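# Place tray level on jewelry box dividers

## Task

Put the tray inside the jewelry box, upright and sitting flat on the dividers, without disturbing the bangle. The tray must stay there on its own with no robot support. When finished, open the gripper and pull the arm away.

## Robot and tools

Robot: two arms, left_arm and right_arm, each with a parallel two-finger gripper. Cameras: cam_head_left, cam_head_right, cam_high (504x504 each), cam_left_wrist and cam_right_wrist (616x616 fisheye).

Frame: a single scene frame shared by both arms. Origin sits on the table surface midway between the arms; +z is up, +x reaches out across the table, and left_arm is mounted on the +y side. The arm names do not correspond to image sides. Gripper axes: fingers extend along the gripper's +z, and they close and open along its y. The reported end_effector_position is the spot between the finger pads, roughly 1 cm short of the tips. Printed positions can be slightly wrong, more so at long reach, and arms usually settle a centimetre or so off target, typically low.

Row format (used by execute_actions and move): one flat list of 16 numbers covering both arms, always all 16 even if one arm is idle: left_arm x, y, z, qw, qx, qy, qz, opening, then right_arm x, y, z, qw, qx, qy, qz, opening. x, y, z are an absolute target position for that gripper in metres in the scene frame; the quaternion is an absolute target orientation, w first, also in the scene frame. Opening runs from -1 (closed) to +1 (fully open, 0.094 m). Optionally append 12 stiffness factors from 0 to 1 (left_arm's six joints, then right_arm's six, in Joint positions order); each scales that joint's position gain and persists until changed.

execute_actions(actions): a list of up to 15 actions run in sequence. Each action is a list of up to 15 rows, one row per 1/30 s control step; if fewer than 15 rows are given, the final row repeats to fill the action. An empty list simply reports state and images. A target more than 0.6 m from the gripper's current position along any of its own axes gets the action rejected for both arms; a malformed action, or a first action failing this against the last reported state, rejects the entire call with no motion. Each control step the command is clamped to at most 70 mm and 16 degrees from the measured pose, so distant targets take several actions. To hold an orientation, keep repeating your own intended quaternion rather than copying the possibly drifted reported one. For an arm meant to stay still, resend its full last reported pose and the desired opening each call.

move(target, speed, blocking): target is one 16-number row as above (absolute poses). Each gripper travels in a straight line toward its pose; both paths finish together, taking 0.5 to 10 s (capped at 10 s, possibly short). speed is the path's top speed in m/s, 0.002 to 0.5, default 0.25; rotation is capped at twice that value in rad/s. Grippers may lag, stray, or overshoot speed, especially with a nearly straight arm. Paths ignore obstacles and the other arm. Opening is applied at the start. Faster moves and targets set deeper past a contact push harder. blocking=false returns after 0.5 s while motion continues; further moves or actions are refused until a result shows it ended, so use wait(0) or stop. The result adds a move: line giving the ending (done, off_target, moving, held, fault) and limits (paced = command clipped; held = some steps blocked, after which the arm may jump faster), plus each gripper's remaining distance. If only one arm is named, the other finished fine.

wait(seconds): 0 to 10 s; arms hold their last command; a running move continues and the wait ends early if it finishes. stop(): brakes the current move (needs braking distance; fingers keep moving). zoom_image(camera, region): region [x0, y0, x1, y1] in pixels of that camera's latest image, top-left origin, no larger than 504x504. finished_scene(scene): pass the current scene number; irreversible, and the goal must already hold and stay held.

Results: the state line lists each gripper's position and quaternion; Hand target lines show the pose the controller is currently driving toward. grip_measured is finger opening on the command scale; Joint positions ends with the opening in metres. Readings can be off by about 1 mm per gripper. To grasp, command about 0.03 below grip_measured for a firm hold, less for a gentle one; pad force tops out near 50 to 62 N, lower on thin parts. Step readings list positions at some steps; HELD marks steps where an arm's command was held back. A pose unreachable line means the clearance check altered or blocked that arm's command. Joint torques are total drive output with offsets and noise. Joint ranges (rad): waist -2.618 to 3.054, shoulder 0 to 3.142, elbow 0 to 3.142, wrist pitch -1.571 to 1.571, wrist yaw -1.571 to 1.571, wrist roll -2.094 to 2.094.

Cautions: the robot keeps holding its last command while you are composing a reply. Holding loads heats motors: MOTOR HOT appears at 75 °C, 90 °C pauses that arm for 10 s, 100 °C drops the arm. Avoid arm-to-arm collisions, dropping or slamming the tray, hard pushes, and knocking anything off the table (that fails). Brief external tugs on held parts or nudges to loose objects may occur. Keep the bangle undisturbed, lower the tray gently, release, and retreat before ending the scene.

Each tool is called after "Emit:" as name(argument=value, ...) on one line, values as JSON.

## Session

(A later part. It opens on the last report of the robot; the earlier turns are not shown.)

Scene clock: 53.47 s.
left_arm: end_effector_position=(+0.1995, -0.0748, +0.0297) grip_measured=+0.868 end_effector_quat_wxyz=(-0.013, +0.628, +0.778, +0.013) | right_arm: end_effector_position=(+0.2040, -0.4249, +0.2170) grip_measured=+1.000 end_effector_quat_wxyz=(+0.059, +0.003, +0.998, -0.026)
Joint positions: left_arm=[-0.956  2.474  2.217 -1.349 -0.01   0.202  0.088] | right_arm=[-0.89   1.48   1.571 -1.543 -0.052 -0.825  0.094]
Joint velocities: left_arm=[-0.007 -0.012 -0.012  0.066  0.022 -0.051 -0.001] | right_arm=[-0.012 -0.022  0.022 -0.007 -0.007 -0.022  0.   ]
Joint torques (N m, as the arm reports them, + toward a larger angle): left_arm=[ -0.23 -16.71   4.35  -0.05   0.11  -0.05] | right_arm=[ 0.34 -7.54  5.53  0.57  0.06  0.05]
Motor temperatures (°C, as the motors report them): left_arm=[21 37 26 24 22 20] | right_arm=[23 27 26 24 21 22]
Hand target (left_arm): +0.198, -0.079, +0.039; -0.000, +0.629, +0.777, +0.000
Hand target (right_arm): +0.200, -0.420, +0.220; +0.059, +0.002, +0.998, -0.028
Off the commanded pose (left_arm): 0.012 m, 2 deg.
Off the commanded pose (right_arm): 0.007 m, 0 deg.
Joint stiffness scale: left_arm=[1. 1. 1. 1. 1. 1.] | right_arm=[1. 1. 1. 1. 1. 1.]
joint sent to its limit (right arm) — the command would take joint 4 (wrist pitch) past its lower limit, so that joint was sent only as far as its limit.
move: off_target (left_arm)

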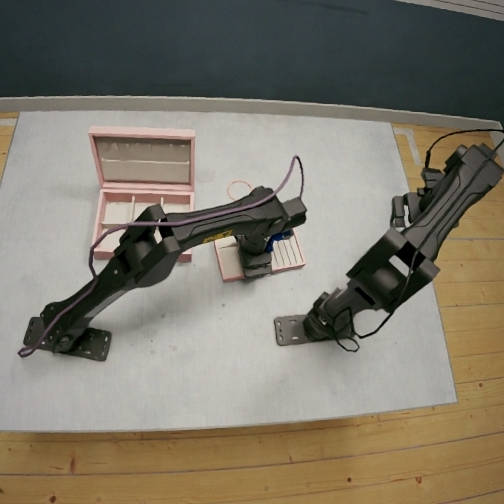

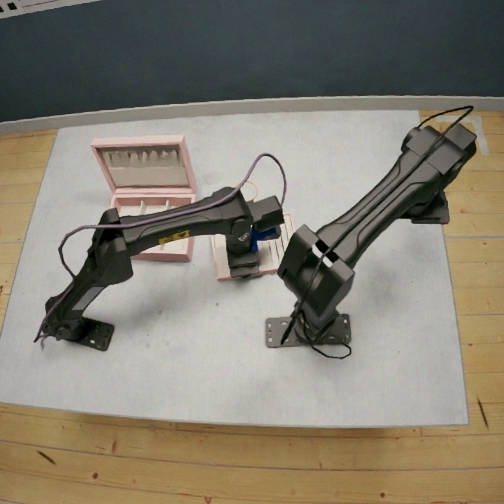

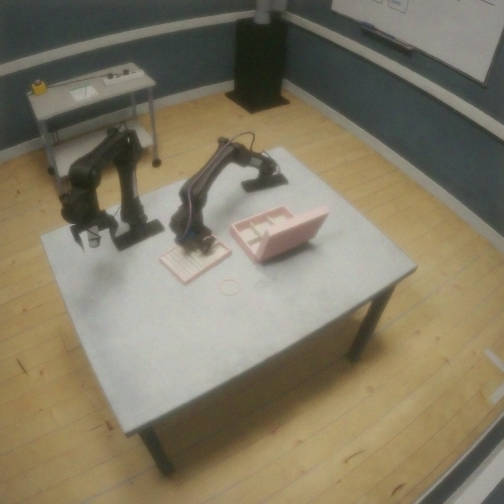

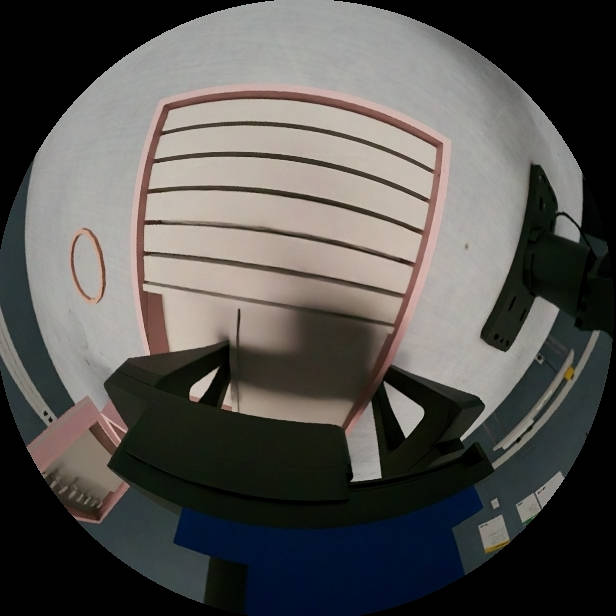

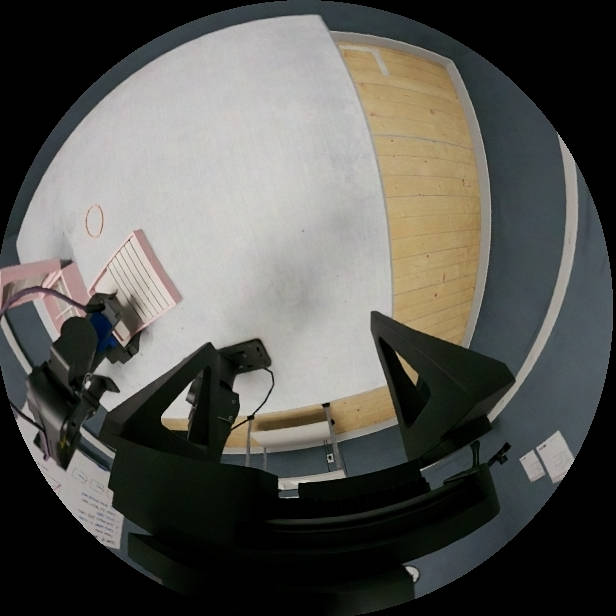

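Essentially on the table. Open, slide 15 mm toward the cross wall and up ~7 mm.

Emit:
move(target=[0.198,-0.08,0.038,0,0.629,0.777,0,1,0.2,-0.42,0.22,0.058,0.002,0.998,-0.027,1], speed=0.03)

Emit:
move(target=[0.200,-0.097,0.043,0,0.629,0.777,0,1,0.2,-0.42,0.22,0.058,0.002,0.998,-0.027,1], speed=0.03)

Scene clock: 59.27 s.
left_arm: end_effector_position=(+0.1998, -0.0765, +0.0294) grip_measured=+1.000 end_effector_quat_wxyz=(-0.011, +0.628, +0.778, +0.010) | right_arm: end_effector_position=(+0.2040, -0.4249, +0.2170) grip_measured=+1.000 end_effector_quat_wxyz=(+0.059, +0.003, +0.998, -0.026)
Joint positions: left_arm=[-0.956  2.474  2.216 -1.342 -0.008  0.202  0.094] | right_arm=[-0.89   1.48   1.571 -1.543 -0.052 -0.825  0.094]
Joint velocities: left_arm=[ 0.007 -0.007 -0.002 -0.051 -0.066 -0.007  0.   ] | right_arm=[-0.007  0.002 -0.002  0.037  0.051 -0.051  0.   ]
Joint torques (N m, as the arm reports them, + toward a larger angle): left_arm=[ -0.27 -16.48   4.1   -0.01   0.08  -0.03] | right_arm=[ 0.35 -7.55  5.53  0.57  0.05  0.05]
Motor temperatures (°C, as the motors report them): left_arm=[21 38 26 24 22 20] | right_arm=[23 27 26 24 21 22]
Hand target (left_arm): +0.198, -0.080, +0.038; -0.001, +0.629, +0.777, +0.000
Hand target (right_arm): +0.200, -0.420, +0.220; +0.059, +0.002, +0.998, -0.028
Off the commanded pose (left_arm): 0.009 m, 2 deg.
Off the commanded pose (right_arm): 0.007 m, 0 deg.
Joint stiffness scale: left_arm=[1. 1. 1. 1. 1. 1.] | right_arm=[1. 1. 1. 1. 1. 1.]
joint sent to its limit (right arm) — the command would take joint 4 (wrist pitch) past its lower limit, so that joint was sent only as far as its limit.
move: done

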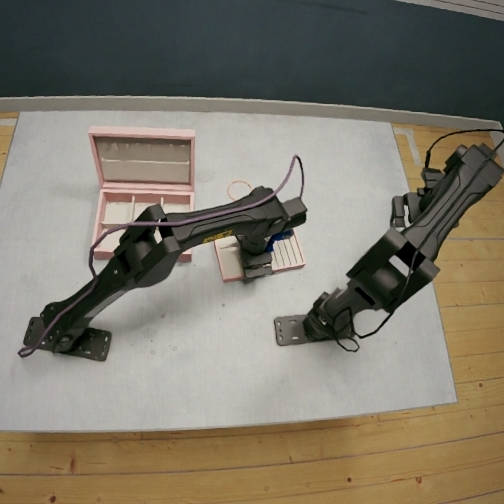

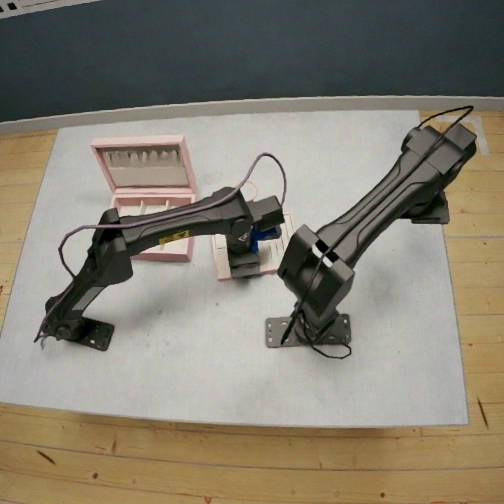

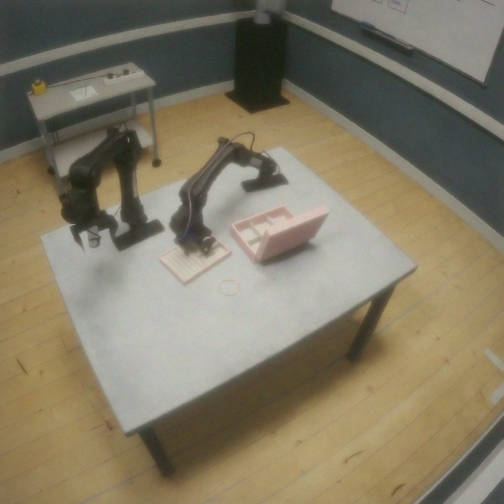

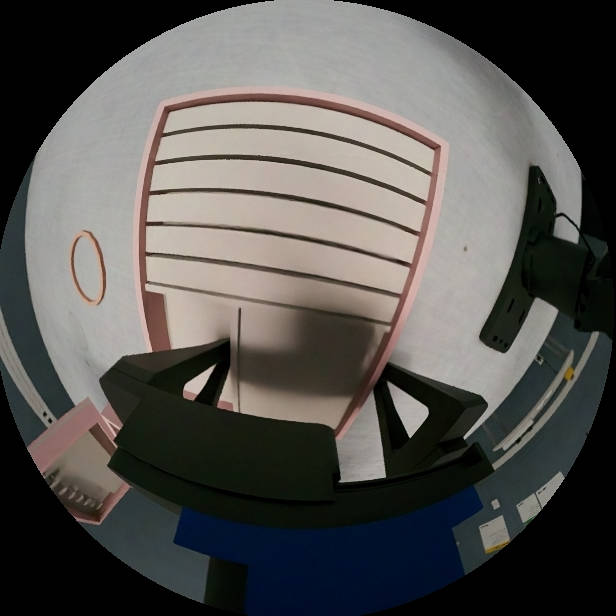

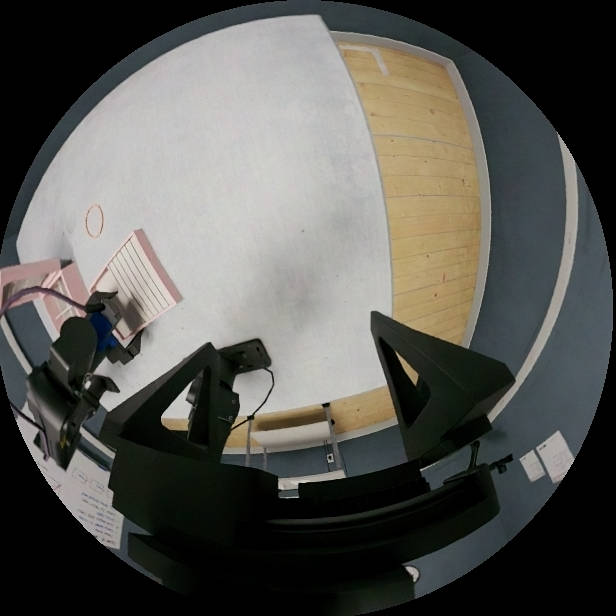

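Scene clock: 60.37 s.
left_arm: end_effector_position=(+0.2042, -0.0919, +0.0397) grip_measured=+1.000 end_effector_quat_wxyz=(-0.001, +0.628, +0.778, +0.005) | right_arm: end_effector_position=(+0.2040, -0.4249, +0.2170) grip_measured=+1.000 end_effector_quat_wxyz=(+0.059, +0.003, +0.998, -0.026)
Joint positions: left_arm=[-0.96   2.548  2.394 -1.424 -0.007  0.197  0.094] | right_arm=[-0.89   1.48   1.571 -1.543 -0.052 -0.825  0.094]
Joint velocities: left_arm=[ 0.002  0.012 -0.002  0.007 -0.022 -0.066  0.   ] | right_arm=[-0.012  0.012 -0.007  0.022 -0.022 -0.051  0.   ]
Joint torques (N m, as the arm reports them, + toward a larger angle): left_arm=[ -0.73 -14.27   7.57  -0.17   0.04  -0.05] | right_arm=[ 0.34 -7.54  5.52  0.57  0.06  0.05]
Motor temperatures (°C, as the motors report them): left_arm=[21 38 26 24 22 20] | right_arm=[23 26 26 24 21 22]
Hand target (left_arm): +0.200, -0.097, +0.043; +0.001, +0.629, +0.777, -0.001
Hand target (right_arm): +0.200, -0.420, +0.220; +0.059, +0.002, +0.998, -0.028
Off the commanded pose (left_arm): 0.007 m, 1 deg.
Off the commanded pose (right_arm): 0.007 m, 0 deg.
Joint stiffness scale: left_arm=[1. 1. 1. 1. 1. 1.] | right_arm=[1. 1. 1. 1. 1. 1.]
joint sent to its limit (right arm) — the command would take joint 4 (wrist pitch) past its lower limit, so that joint was sent only as far as its limit.
move: done

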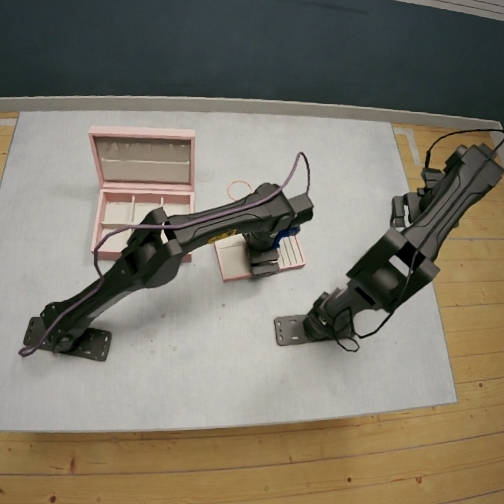

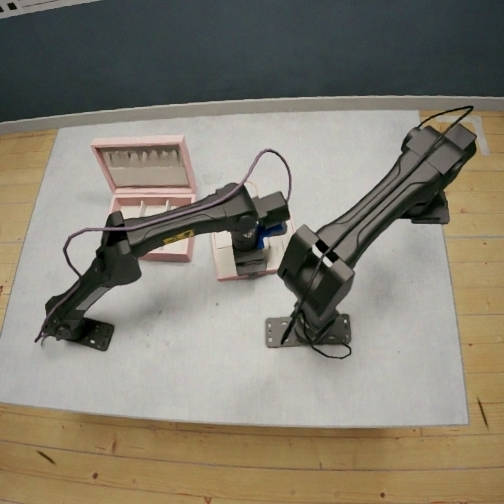

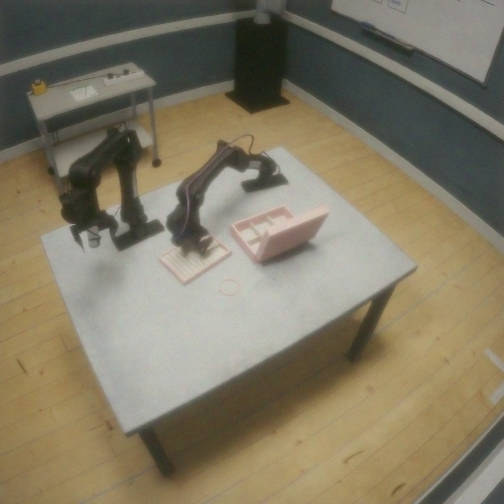

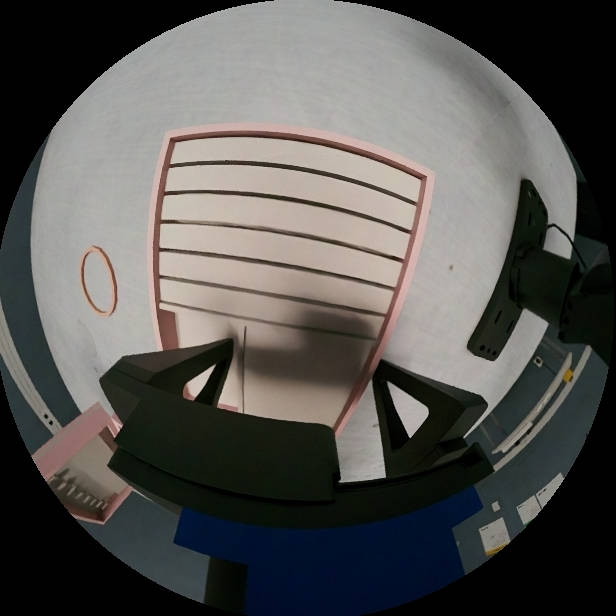

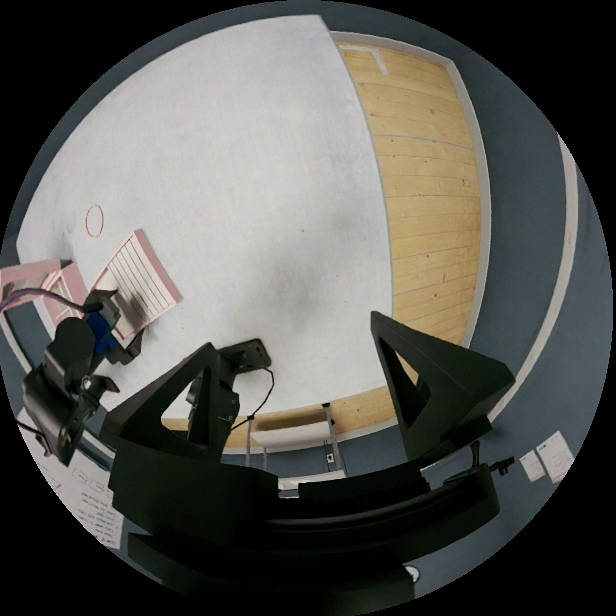

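Emit:
move(target=[0.198,-0.097,0.038,0,0.629,0.777,0,1,0.2,-0.42,0.22,0.058,0.002,0.998,-0.027,1], speed=0.02)

Emit:
move(target=[0.198,-0.097,0.038,0,0.629,0.777,0,0.6,0.2,-0.42,0.22,0.058,0.002,0.998,-0.027,1], speed=0.02)

Emit:
move(target=[0.19,-0.07,0.14,0,0.629,0.777,0,0.6,0.2,-0.42,0.22,0.058,0.002,0.998,-0.027,1], speed=0.08)

Scene clock: 67.37 s.
left_arm: end_effector_position=(+0.2038, -0.0910, +0.0391) grip_measured=+1.000 end_effector_quat_wxyz=(-0.004, +0.626, +0.779, +0.006) | right_arm: end_effector_position=(+0.2040, -0.4249, +0.2170) grip_measured=+1.000 end_effector_quat_wxyz=(+0.059, +0.003, +0.998, -0.026)
Joint positions: left_arm=[-0.96   2.549  2.394 -1.428 -0.007  0.194  0.094] | right_arm=[-0.89   1.48   1.571 -1.543 -0.052 -0.825  0.094]
Joint velocities: left_arm=[ 0.007 -0.007 -0.002  0.066 -0.007  0.007  0.   ] | right_arm=[ 0.002 -0.007 -0.012  0.022  0.007 -0.022  0.   ]
Joint torques (N m, as the arm reports them, + toward a larger angle): left_arm=[ -1.01 -14.85   5.04   0.05   0.05  -0.07] | right_arm=[ 0.35 -7.54  5.52  0.57  0.05  0.05]
Motor temperatures (°C, as the motors report them): left_arm=[21 38 26 24 22 20] | right_arm=[23 26 26 24 21 22]
Hand target (left_arm): +0.198, -0.097, +0.038; -0.000, +0.629, +0.777, +0.000
Hand target (right_arm): +0.200, -0.420, +0.220; +0.059, +0.002, +0.998, -0.028
Off the commanded pose (left_arm): 0.008 m, 1 deg.
Off the commanded pose (right_arm): 0.007 m, 0 deg.
Joint stiffness scale: left_arm=[1. 1. 1. 1. 1. 1.] | right_arm=[1. 1. 1. 1. 1. 1.]
joint sent to its limit (right arm) — the command would take joint 4 (wrist pitch) past its lower limit, so that joint was sent only as far as its limit.
move: done

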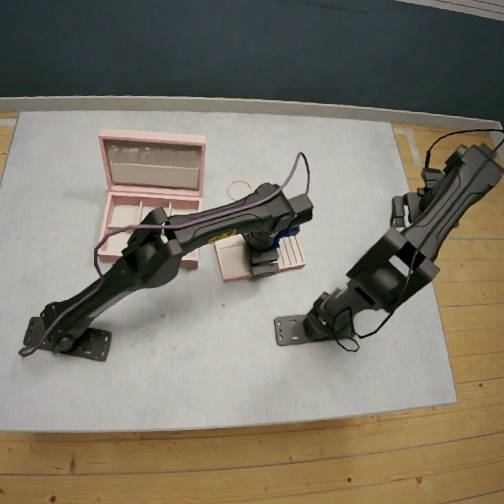

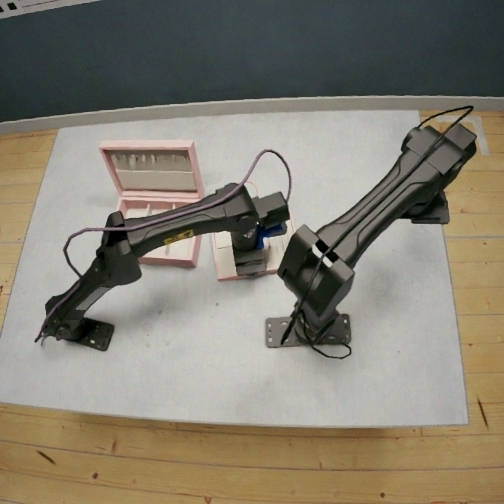

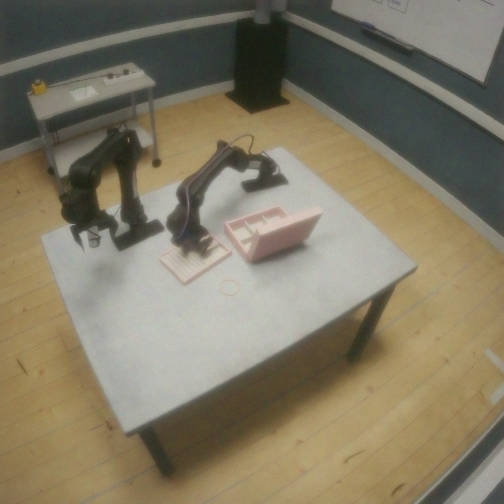

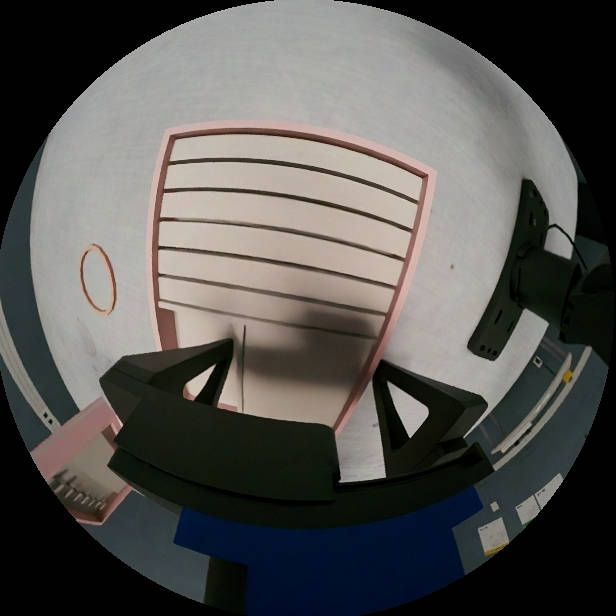

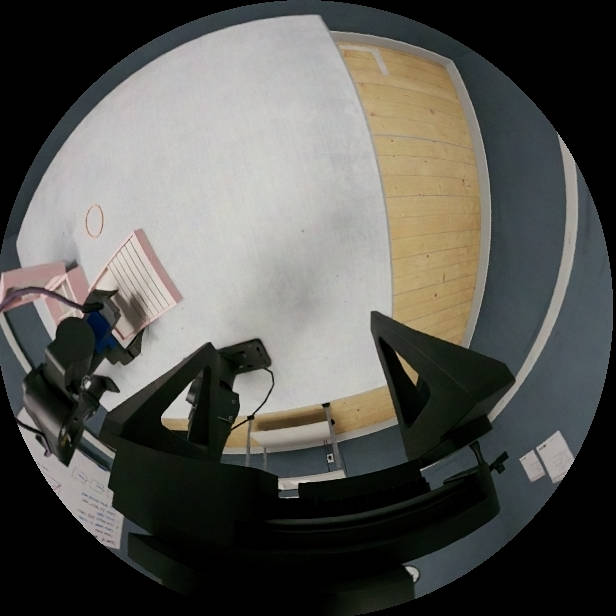

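Scene clock: 68.07 s.
left_arm: end_effector_position=(+0.2032, -0.0913, +0.0391) grip_measured=+0.833 end_effector_quat_wxyz=(-0.004, +0.626, +0.779, +0.006) | right_arm: end_effector_position=(+0.2040, -0.4249, +0.2170) grip_measured=+1.000 end_effector_quat_wxyz=(+0.059, +0.003, +0.998, -0.026)
Joint positions: left_arm=[-0.961  2.549  2.394 -1.428 -0.007  0.193  0.086] | right_arm=[-0.89   1.48   1.571 -1.543 -0.052 -0.825  0.094]
Joint velocities: left_arm=[-0.007  0.007 -0.002 -0.037  0.037 -0.007 -0.001] | right_arm=[-0.007 -0.032 -0.017  0.007 -0.051 -0.037  0.   ]
Joint torques (N m, as the arm reports them, + toward a larger angle): left_arm=[ -0.84 -14.72   5.03   0.02   0.04  -0.04] | right_arm=[ 0.35 -7.55  5.52  0.58  0.06  0.05]
Motor temperatures (°C, as the motors report them): left_arm=[21 38 26 24 22 20] | right_arm=[23 26 26 24 21 22]
Hand target (left_arm): +0.198, -0.097, +0.038; -0.000, +0.629, +0.777, +0.000
Hand target (right_arm): +0.200, -0.420, +0.220; +0.059, +0.002, +0.998, -0.028
Off the commanded pose (left_arm): 0.008 m, 1 deg.
Off the commanded pose (right_arm): 0.007 m, 0 deg.
Joint stiffness scale: left_arm=[1. 1. 1. 1. 1. 1.] | right_arm=[1. 1. 1. 1. 1. 1.]
joint sent to its limit (right arm) — the command would take joint 4 (wrist pitch) past its lower limit, so that joint was sent only as far as its limit.
move: done

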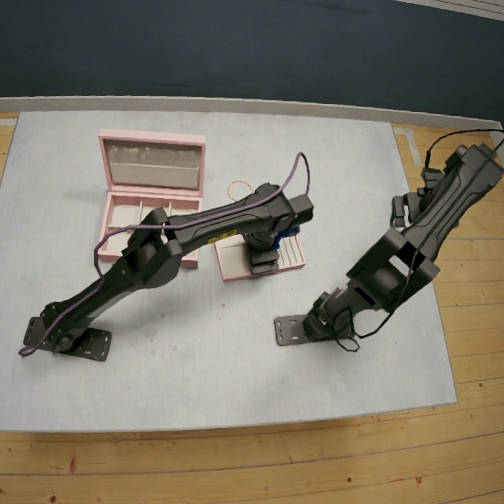

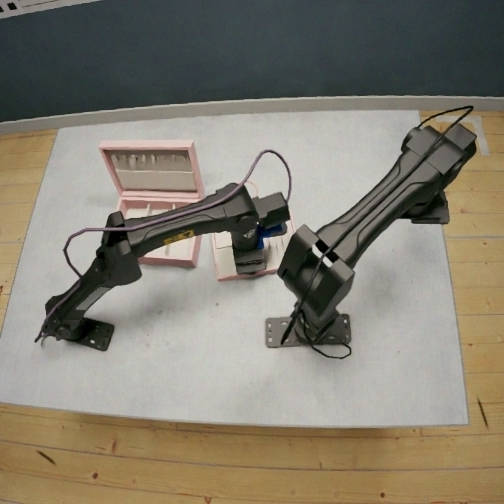

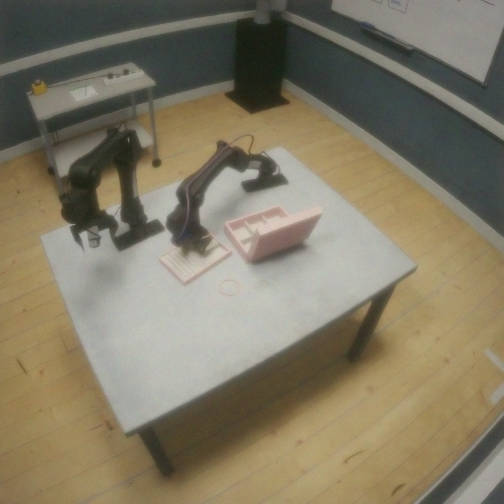

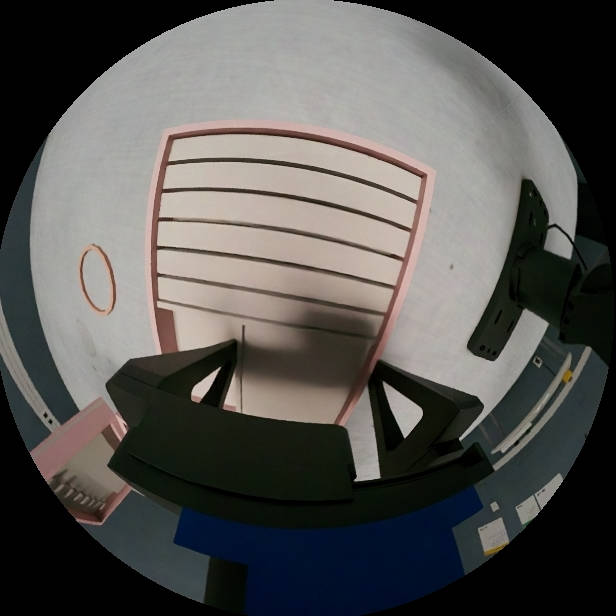

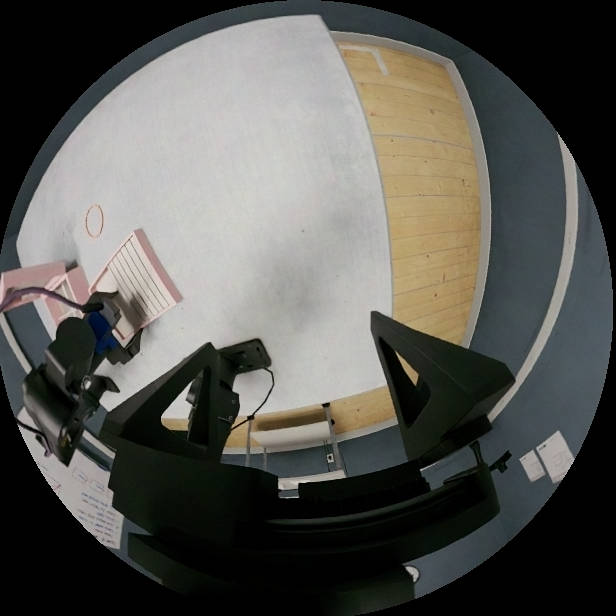

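Scene clock: 69.93 s.
left_arm: end_effector_position=(+0.1932, -0.0694, +0.1298) grip_measured=+0.833 end_effector_quat_wxyz=(+0.025, +0.626, +0.779, -0.011) | right_arm: end_effector_position=(+0.2040, -0.4249, +0.2170) grip_measured=+1.000 end_effector_quat_wxyz=(+0.059, +0.003, +0.998, -0.026)
Joint positions: left_arm=[-0.961  2.367  2.427 -1.576 -0.004  0.193  0.086] | right_arm=[-0.89   1.48   1.571 -1.543 -0.052 -0.825  0.094]
Joint velocities: left_arm=[-0.012  0.002 -0.012  0.022  0.051 -0.007 -0.   ] | right_arm=[-0.017 -0.017  0.007  0.051  0.007 -0.022  0.   ]
Joint torques (N m, as the arm reports them, + toward a larger angle): left_arm=[ -0.46 -15.47   4.53   0.     0.03  -0.01] | right_arm=[ 0.35 -7.55  5.52  0.57  0.05  0.05]
Motor temperatures (°C, as the motors report them): left_arm=[21 38 26 24 22 20] | right_arm=[23 26 26 24 21 22]
Hand target (left_arm): +0.189, -0.069, +0.139; +0.031, +0.628, +0.777, -0.017
Hand target (right_arm): +0.200, -0.420, +0.220; +0.059, +0.002, +0.998, -0.028
Off the commanded pose (left_arm): 0.011 m, 3 deg.
Off the commanded pose (right_arm): 0.007 m, 0 deg.
Joint stiffness scale: left_arm=[1. 1. 1. 1. 1. 1.] | right_arm=[1. 1. 1. 1. 1. 1.]
joint sent to its limit (left arm) — the command would take joint 4 (wrist pitch) past its lower limit, so that joint was sent only as far as its limit.
joint sent to its limit (right arm) — the command would take joint 4 (wrist pitch) past its lower limit, so that joint was sent only as far as its limit.
move: off_target (left_arm)

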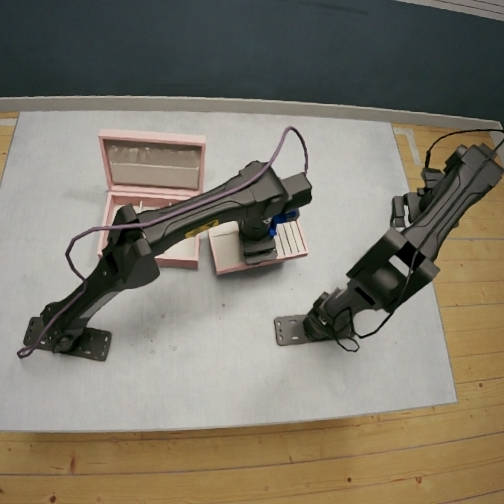

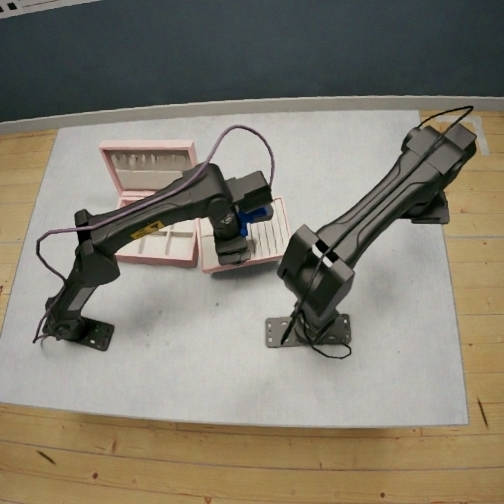

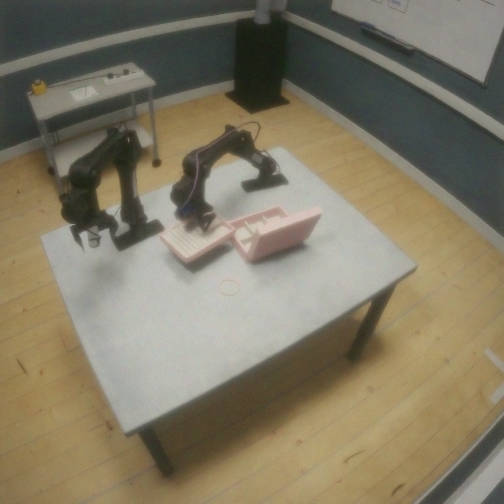

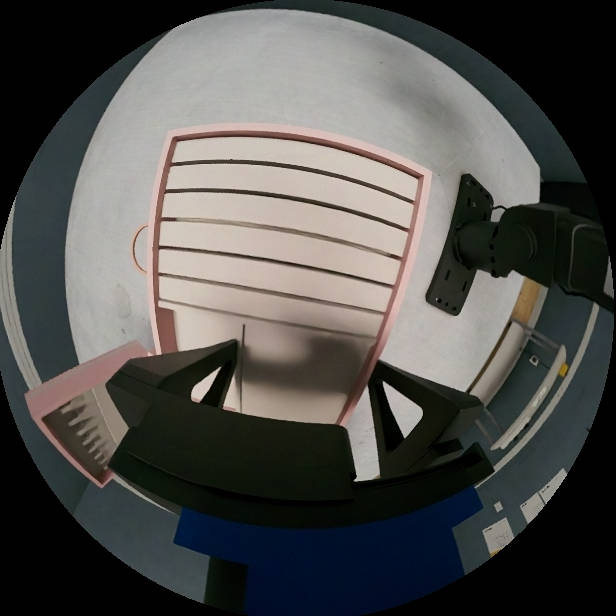

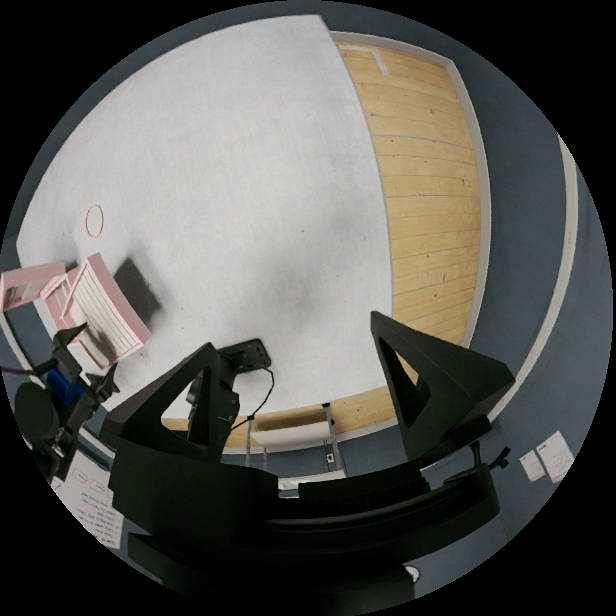

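Emit:
move(target=[0.25,0.155,0.13,0,0.743,0.669,0,0.6,0.2,-0.42,0.22,0.058,0.002,0.998,-0.027,1], speed=0.12)

Emit:
zoom_image(camera="cam_head_left", region=[70,140,230,280])

Scene clock: 78.87 s.
left_arm: end_effector_position=(+0.2472, +0.1561, +0.1219) grip_measured=+0.833 end_effector_quat_wxyz=(-0.021, +0.742, +0.670, +0.003) | right_arm: end_effector_position=(+0.2040, -0.4249, +0.2170) grip_measured=+1.000 end_effector_quat_wxyz=(+0.059, +0.003, +0.998, -0.026)
Joint positions: left_arm=[-0.501  1.76   1.489 -1.34  -0.011  0.971  0.086] | right_arm=[-0.89   1.48   1.571 -1.543 -0.052 -0.825  0.094]
Joint velocities: left_arm=[ 0.002  0.002 -0.032  0.081 -0.037 -0.007  0.   ] | right_arm=[-0.017 -0.007  0.007  0.066 -0.066 -0.022  0.   ]
Joint torques (N m, as the arm reports them, + toward a larger angle): left_arm=[  0.34 -10.75   4.38  -0.01   0.04   0.04] | right_arm=[ 0.33 -7.54  5.51  0.58  0.05  0.06]
Motor temperatures (°C, as the motors report them): left_arm=[21 38 26 24 22 20] | right_arm=[23 26 26 24 21 22]
Hand target (left_arm): +0.248, +0.155, +0.128; -0.003, +0.743, +0.669, +0.002
Hand target (right_arm): +0.200, -0.420, +0.220; +0.059, +0.002, +0.998, -0.028
Off the commanded pose (left_arm): 0.009 m, 2 deg.
Off the commanded pose (right_arm): 0.007 m, 0 deg.
Joint stiffness scale: left_arm=[1. 1. 1. 1. 1. 1.] | right_arm=[1. 1. 1. 1. 1. 1.]
joint sent to its limit (right arm) — the command would take joint 4 (wrist pitch) past its lower limit, so that joint was sent only as far as its limit.
move: done

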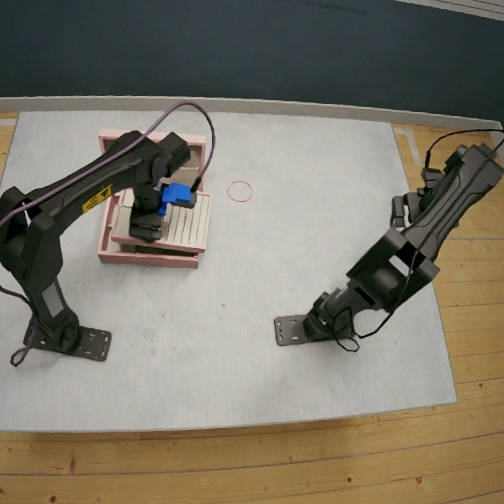

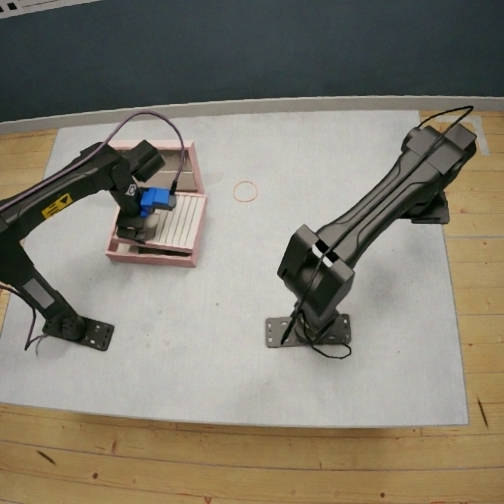

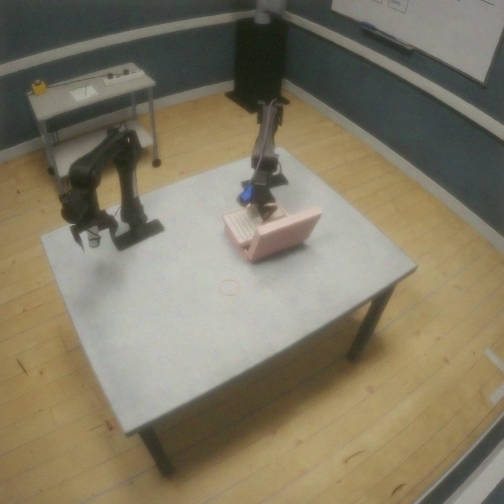

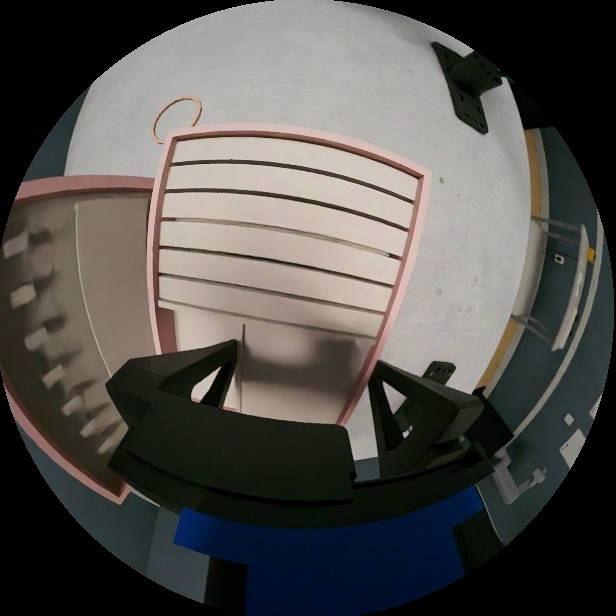

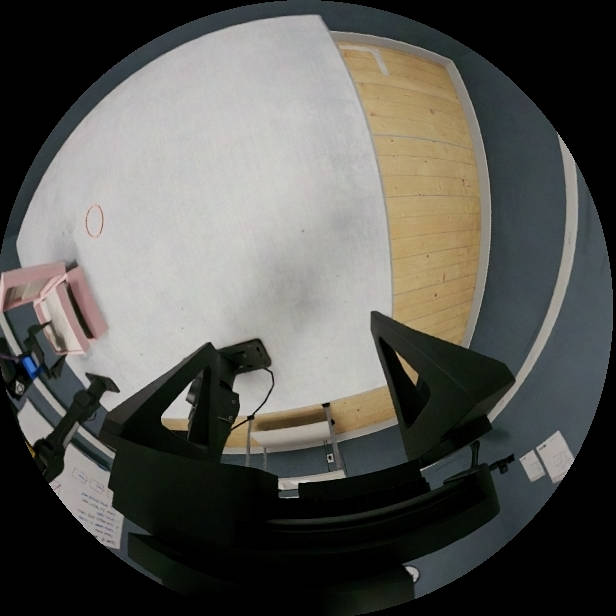

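Region (70, 140, 230, 280) of cam_head_left's 504x504 image, scaled by 3.150, with more detail than that image has; it fills the top 441 rows of this view, and the rest is white.

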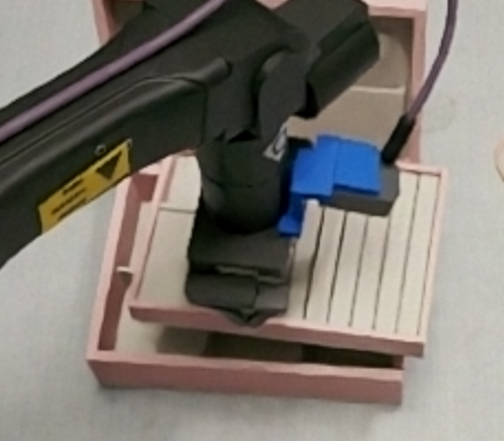

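Emit:
move(target=[0.24,0.185,0.108,0,0.725,0.688,0,0.6,0.2,-0.42,0.22,0.058,0.002,0.998,-0.027,1], speed=0.05)

Emit:
zoom_image(camera="cam_head_left", region=[70,140,230,280])

Emit:
zoom_image(camera="cam_head_right", region=[70,140,230,280])

Scene clock: 87.57 s.
left_arm: end_effector_position=(+0.2382, +0.1855, +0.1019) grip_measured=+0.833 end_effector_quat_wxyz=(-0.020, +0.726, +0.688, +0.002) | right_arm: end_effector_position=(+0.2040, -0.4249, +0.2170) grip_measured=+1.000 end_effector_quat_wxyz=(+0.059, +0.003, +0.998, -0.026)
Joint positions: left_arm=[-0.442  1.669  1.304 -1.245 -0.011  0.982  0.086] | right_arm=[-0.89   1.48   1.571 -1.543 -0.052 -0.825  0.094]
Joint velocities: left_arm=[-0.012 -0.007 -0.007 -0.051  0.007  0.022  0.   ] | right_arm=[-0.007 -0.002  0.012 -0.051 -0.022 -0.066  0.   ]
Joint torques (N m, as the arm reports them, + toward a larger angle): left_arm=[ 0.83 -9.84  4.42 -0.03  0.09  0.03] | right_arm=[ 0.33 -7.55  5.5   0.58  0.05  0.05]
Motor temperatures (°C, as the motors report them): left_arm=[21 36 25 24 22 20] | right_arm=[23 26 26 24 21 22]
Hand target (left_arm): +0.240, +0.185, +0.107; -0.001, +0.725, +0.689, +0.000
Hand target (right_arm): +0.200, -0.420, +0.220; +0.059, +0.002, +0.998, -0.028
Off the commanded pose (left_arm): 0.006 m, 2 deg.
Off the commanded pose (right_arm): 0.007 m, 0 deg.
Joint stiffness scale: left_arm=[1. 1. 1. 1. 1. 1.] | right_arm=[1. 1. 1. 1. 1. 1.]
joint sent to its limit (right arm) — the command would take joint 4 (wrist pitch) past its lower limit, so that joint was sent only as far as its limit.
move: done

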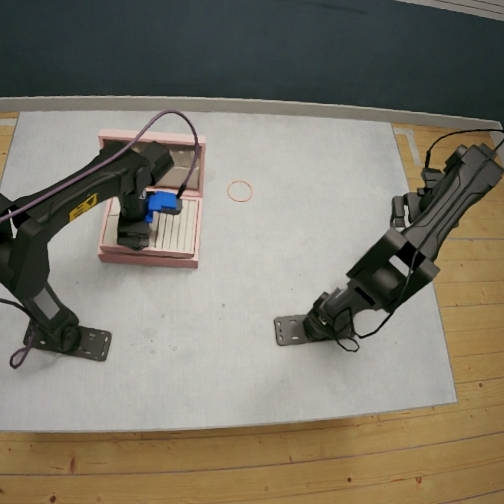

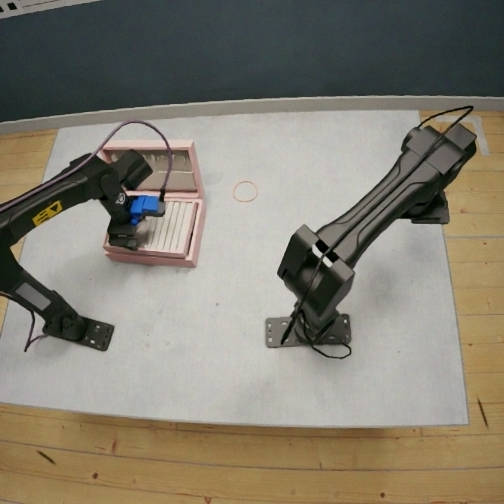

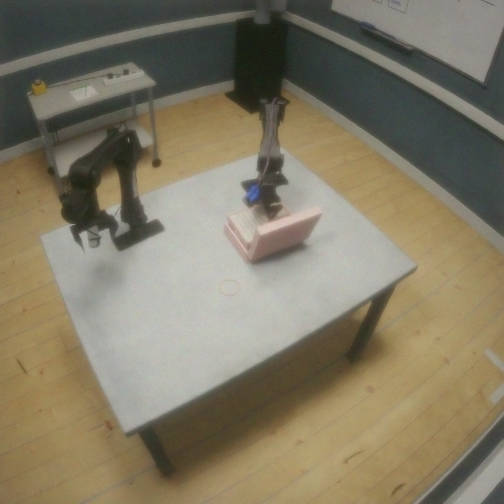

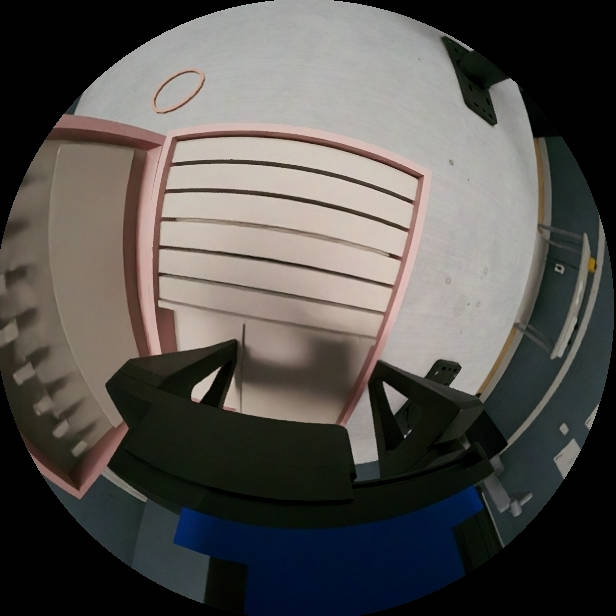

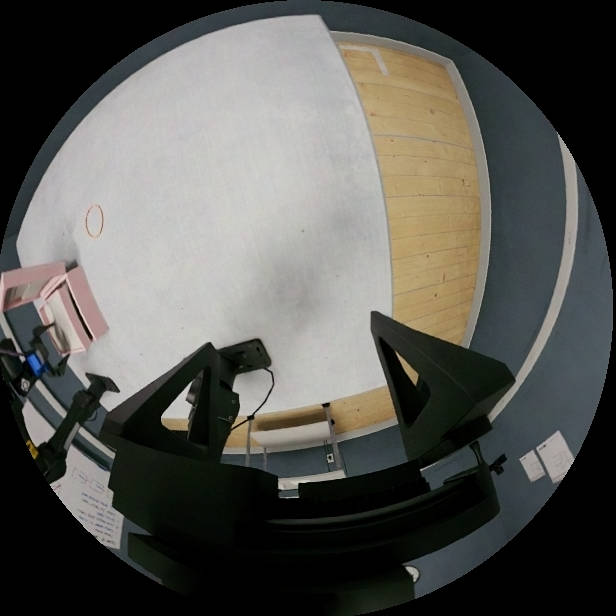

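Region (70, 140, 230, 280) of cam_head_left's 504x504 image, scaled by 3.150, with more detail than that image has; it fills the top 441 rows of this view, and the rest is white.

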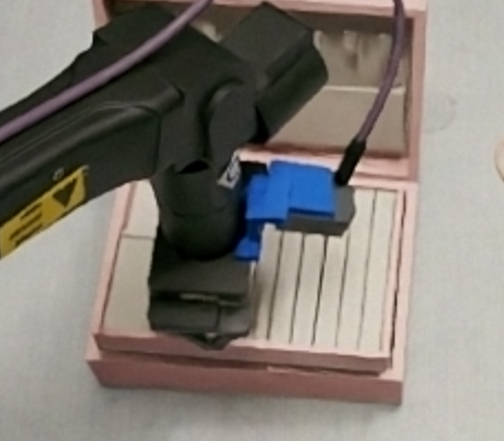

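Region (70, 140, 230, 280) of cam_head_right's 504x504 image, scaled by 3.150, with more detail than that image has; it fills the top 441 rows of this view, and the rest is white.

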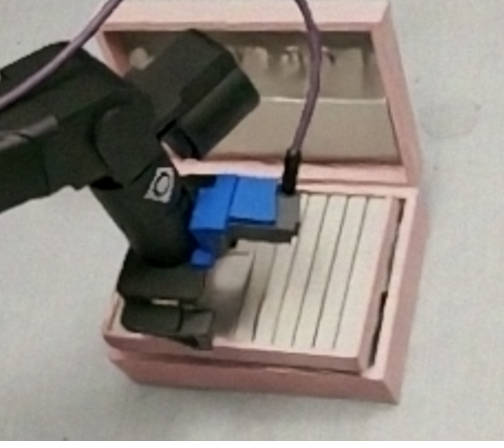

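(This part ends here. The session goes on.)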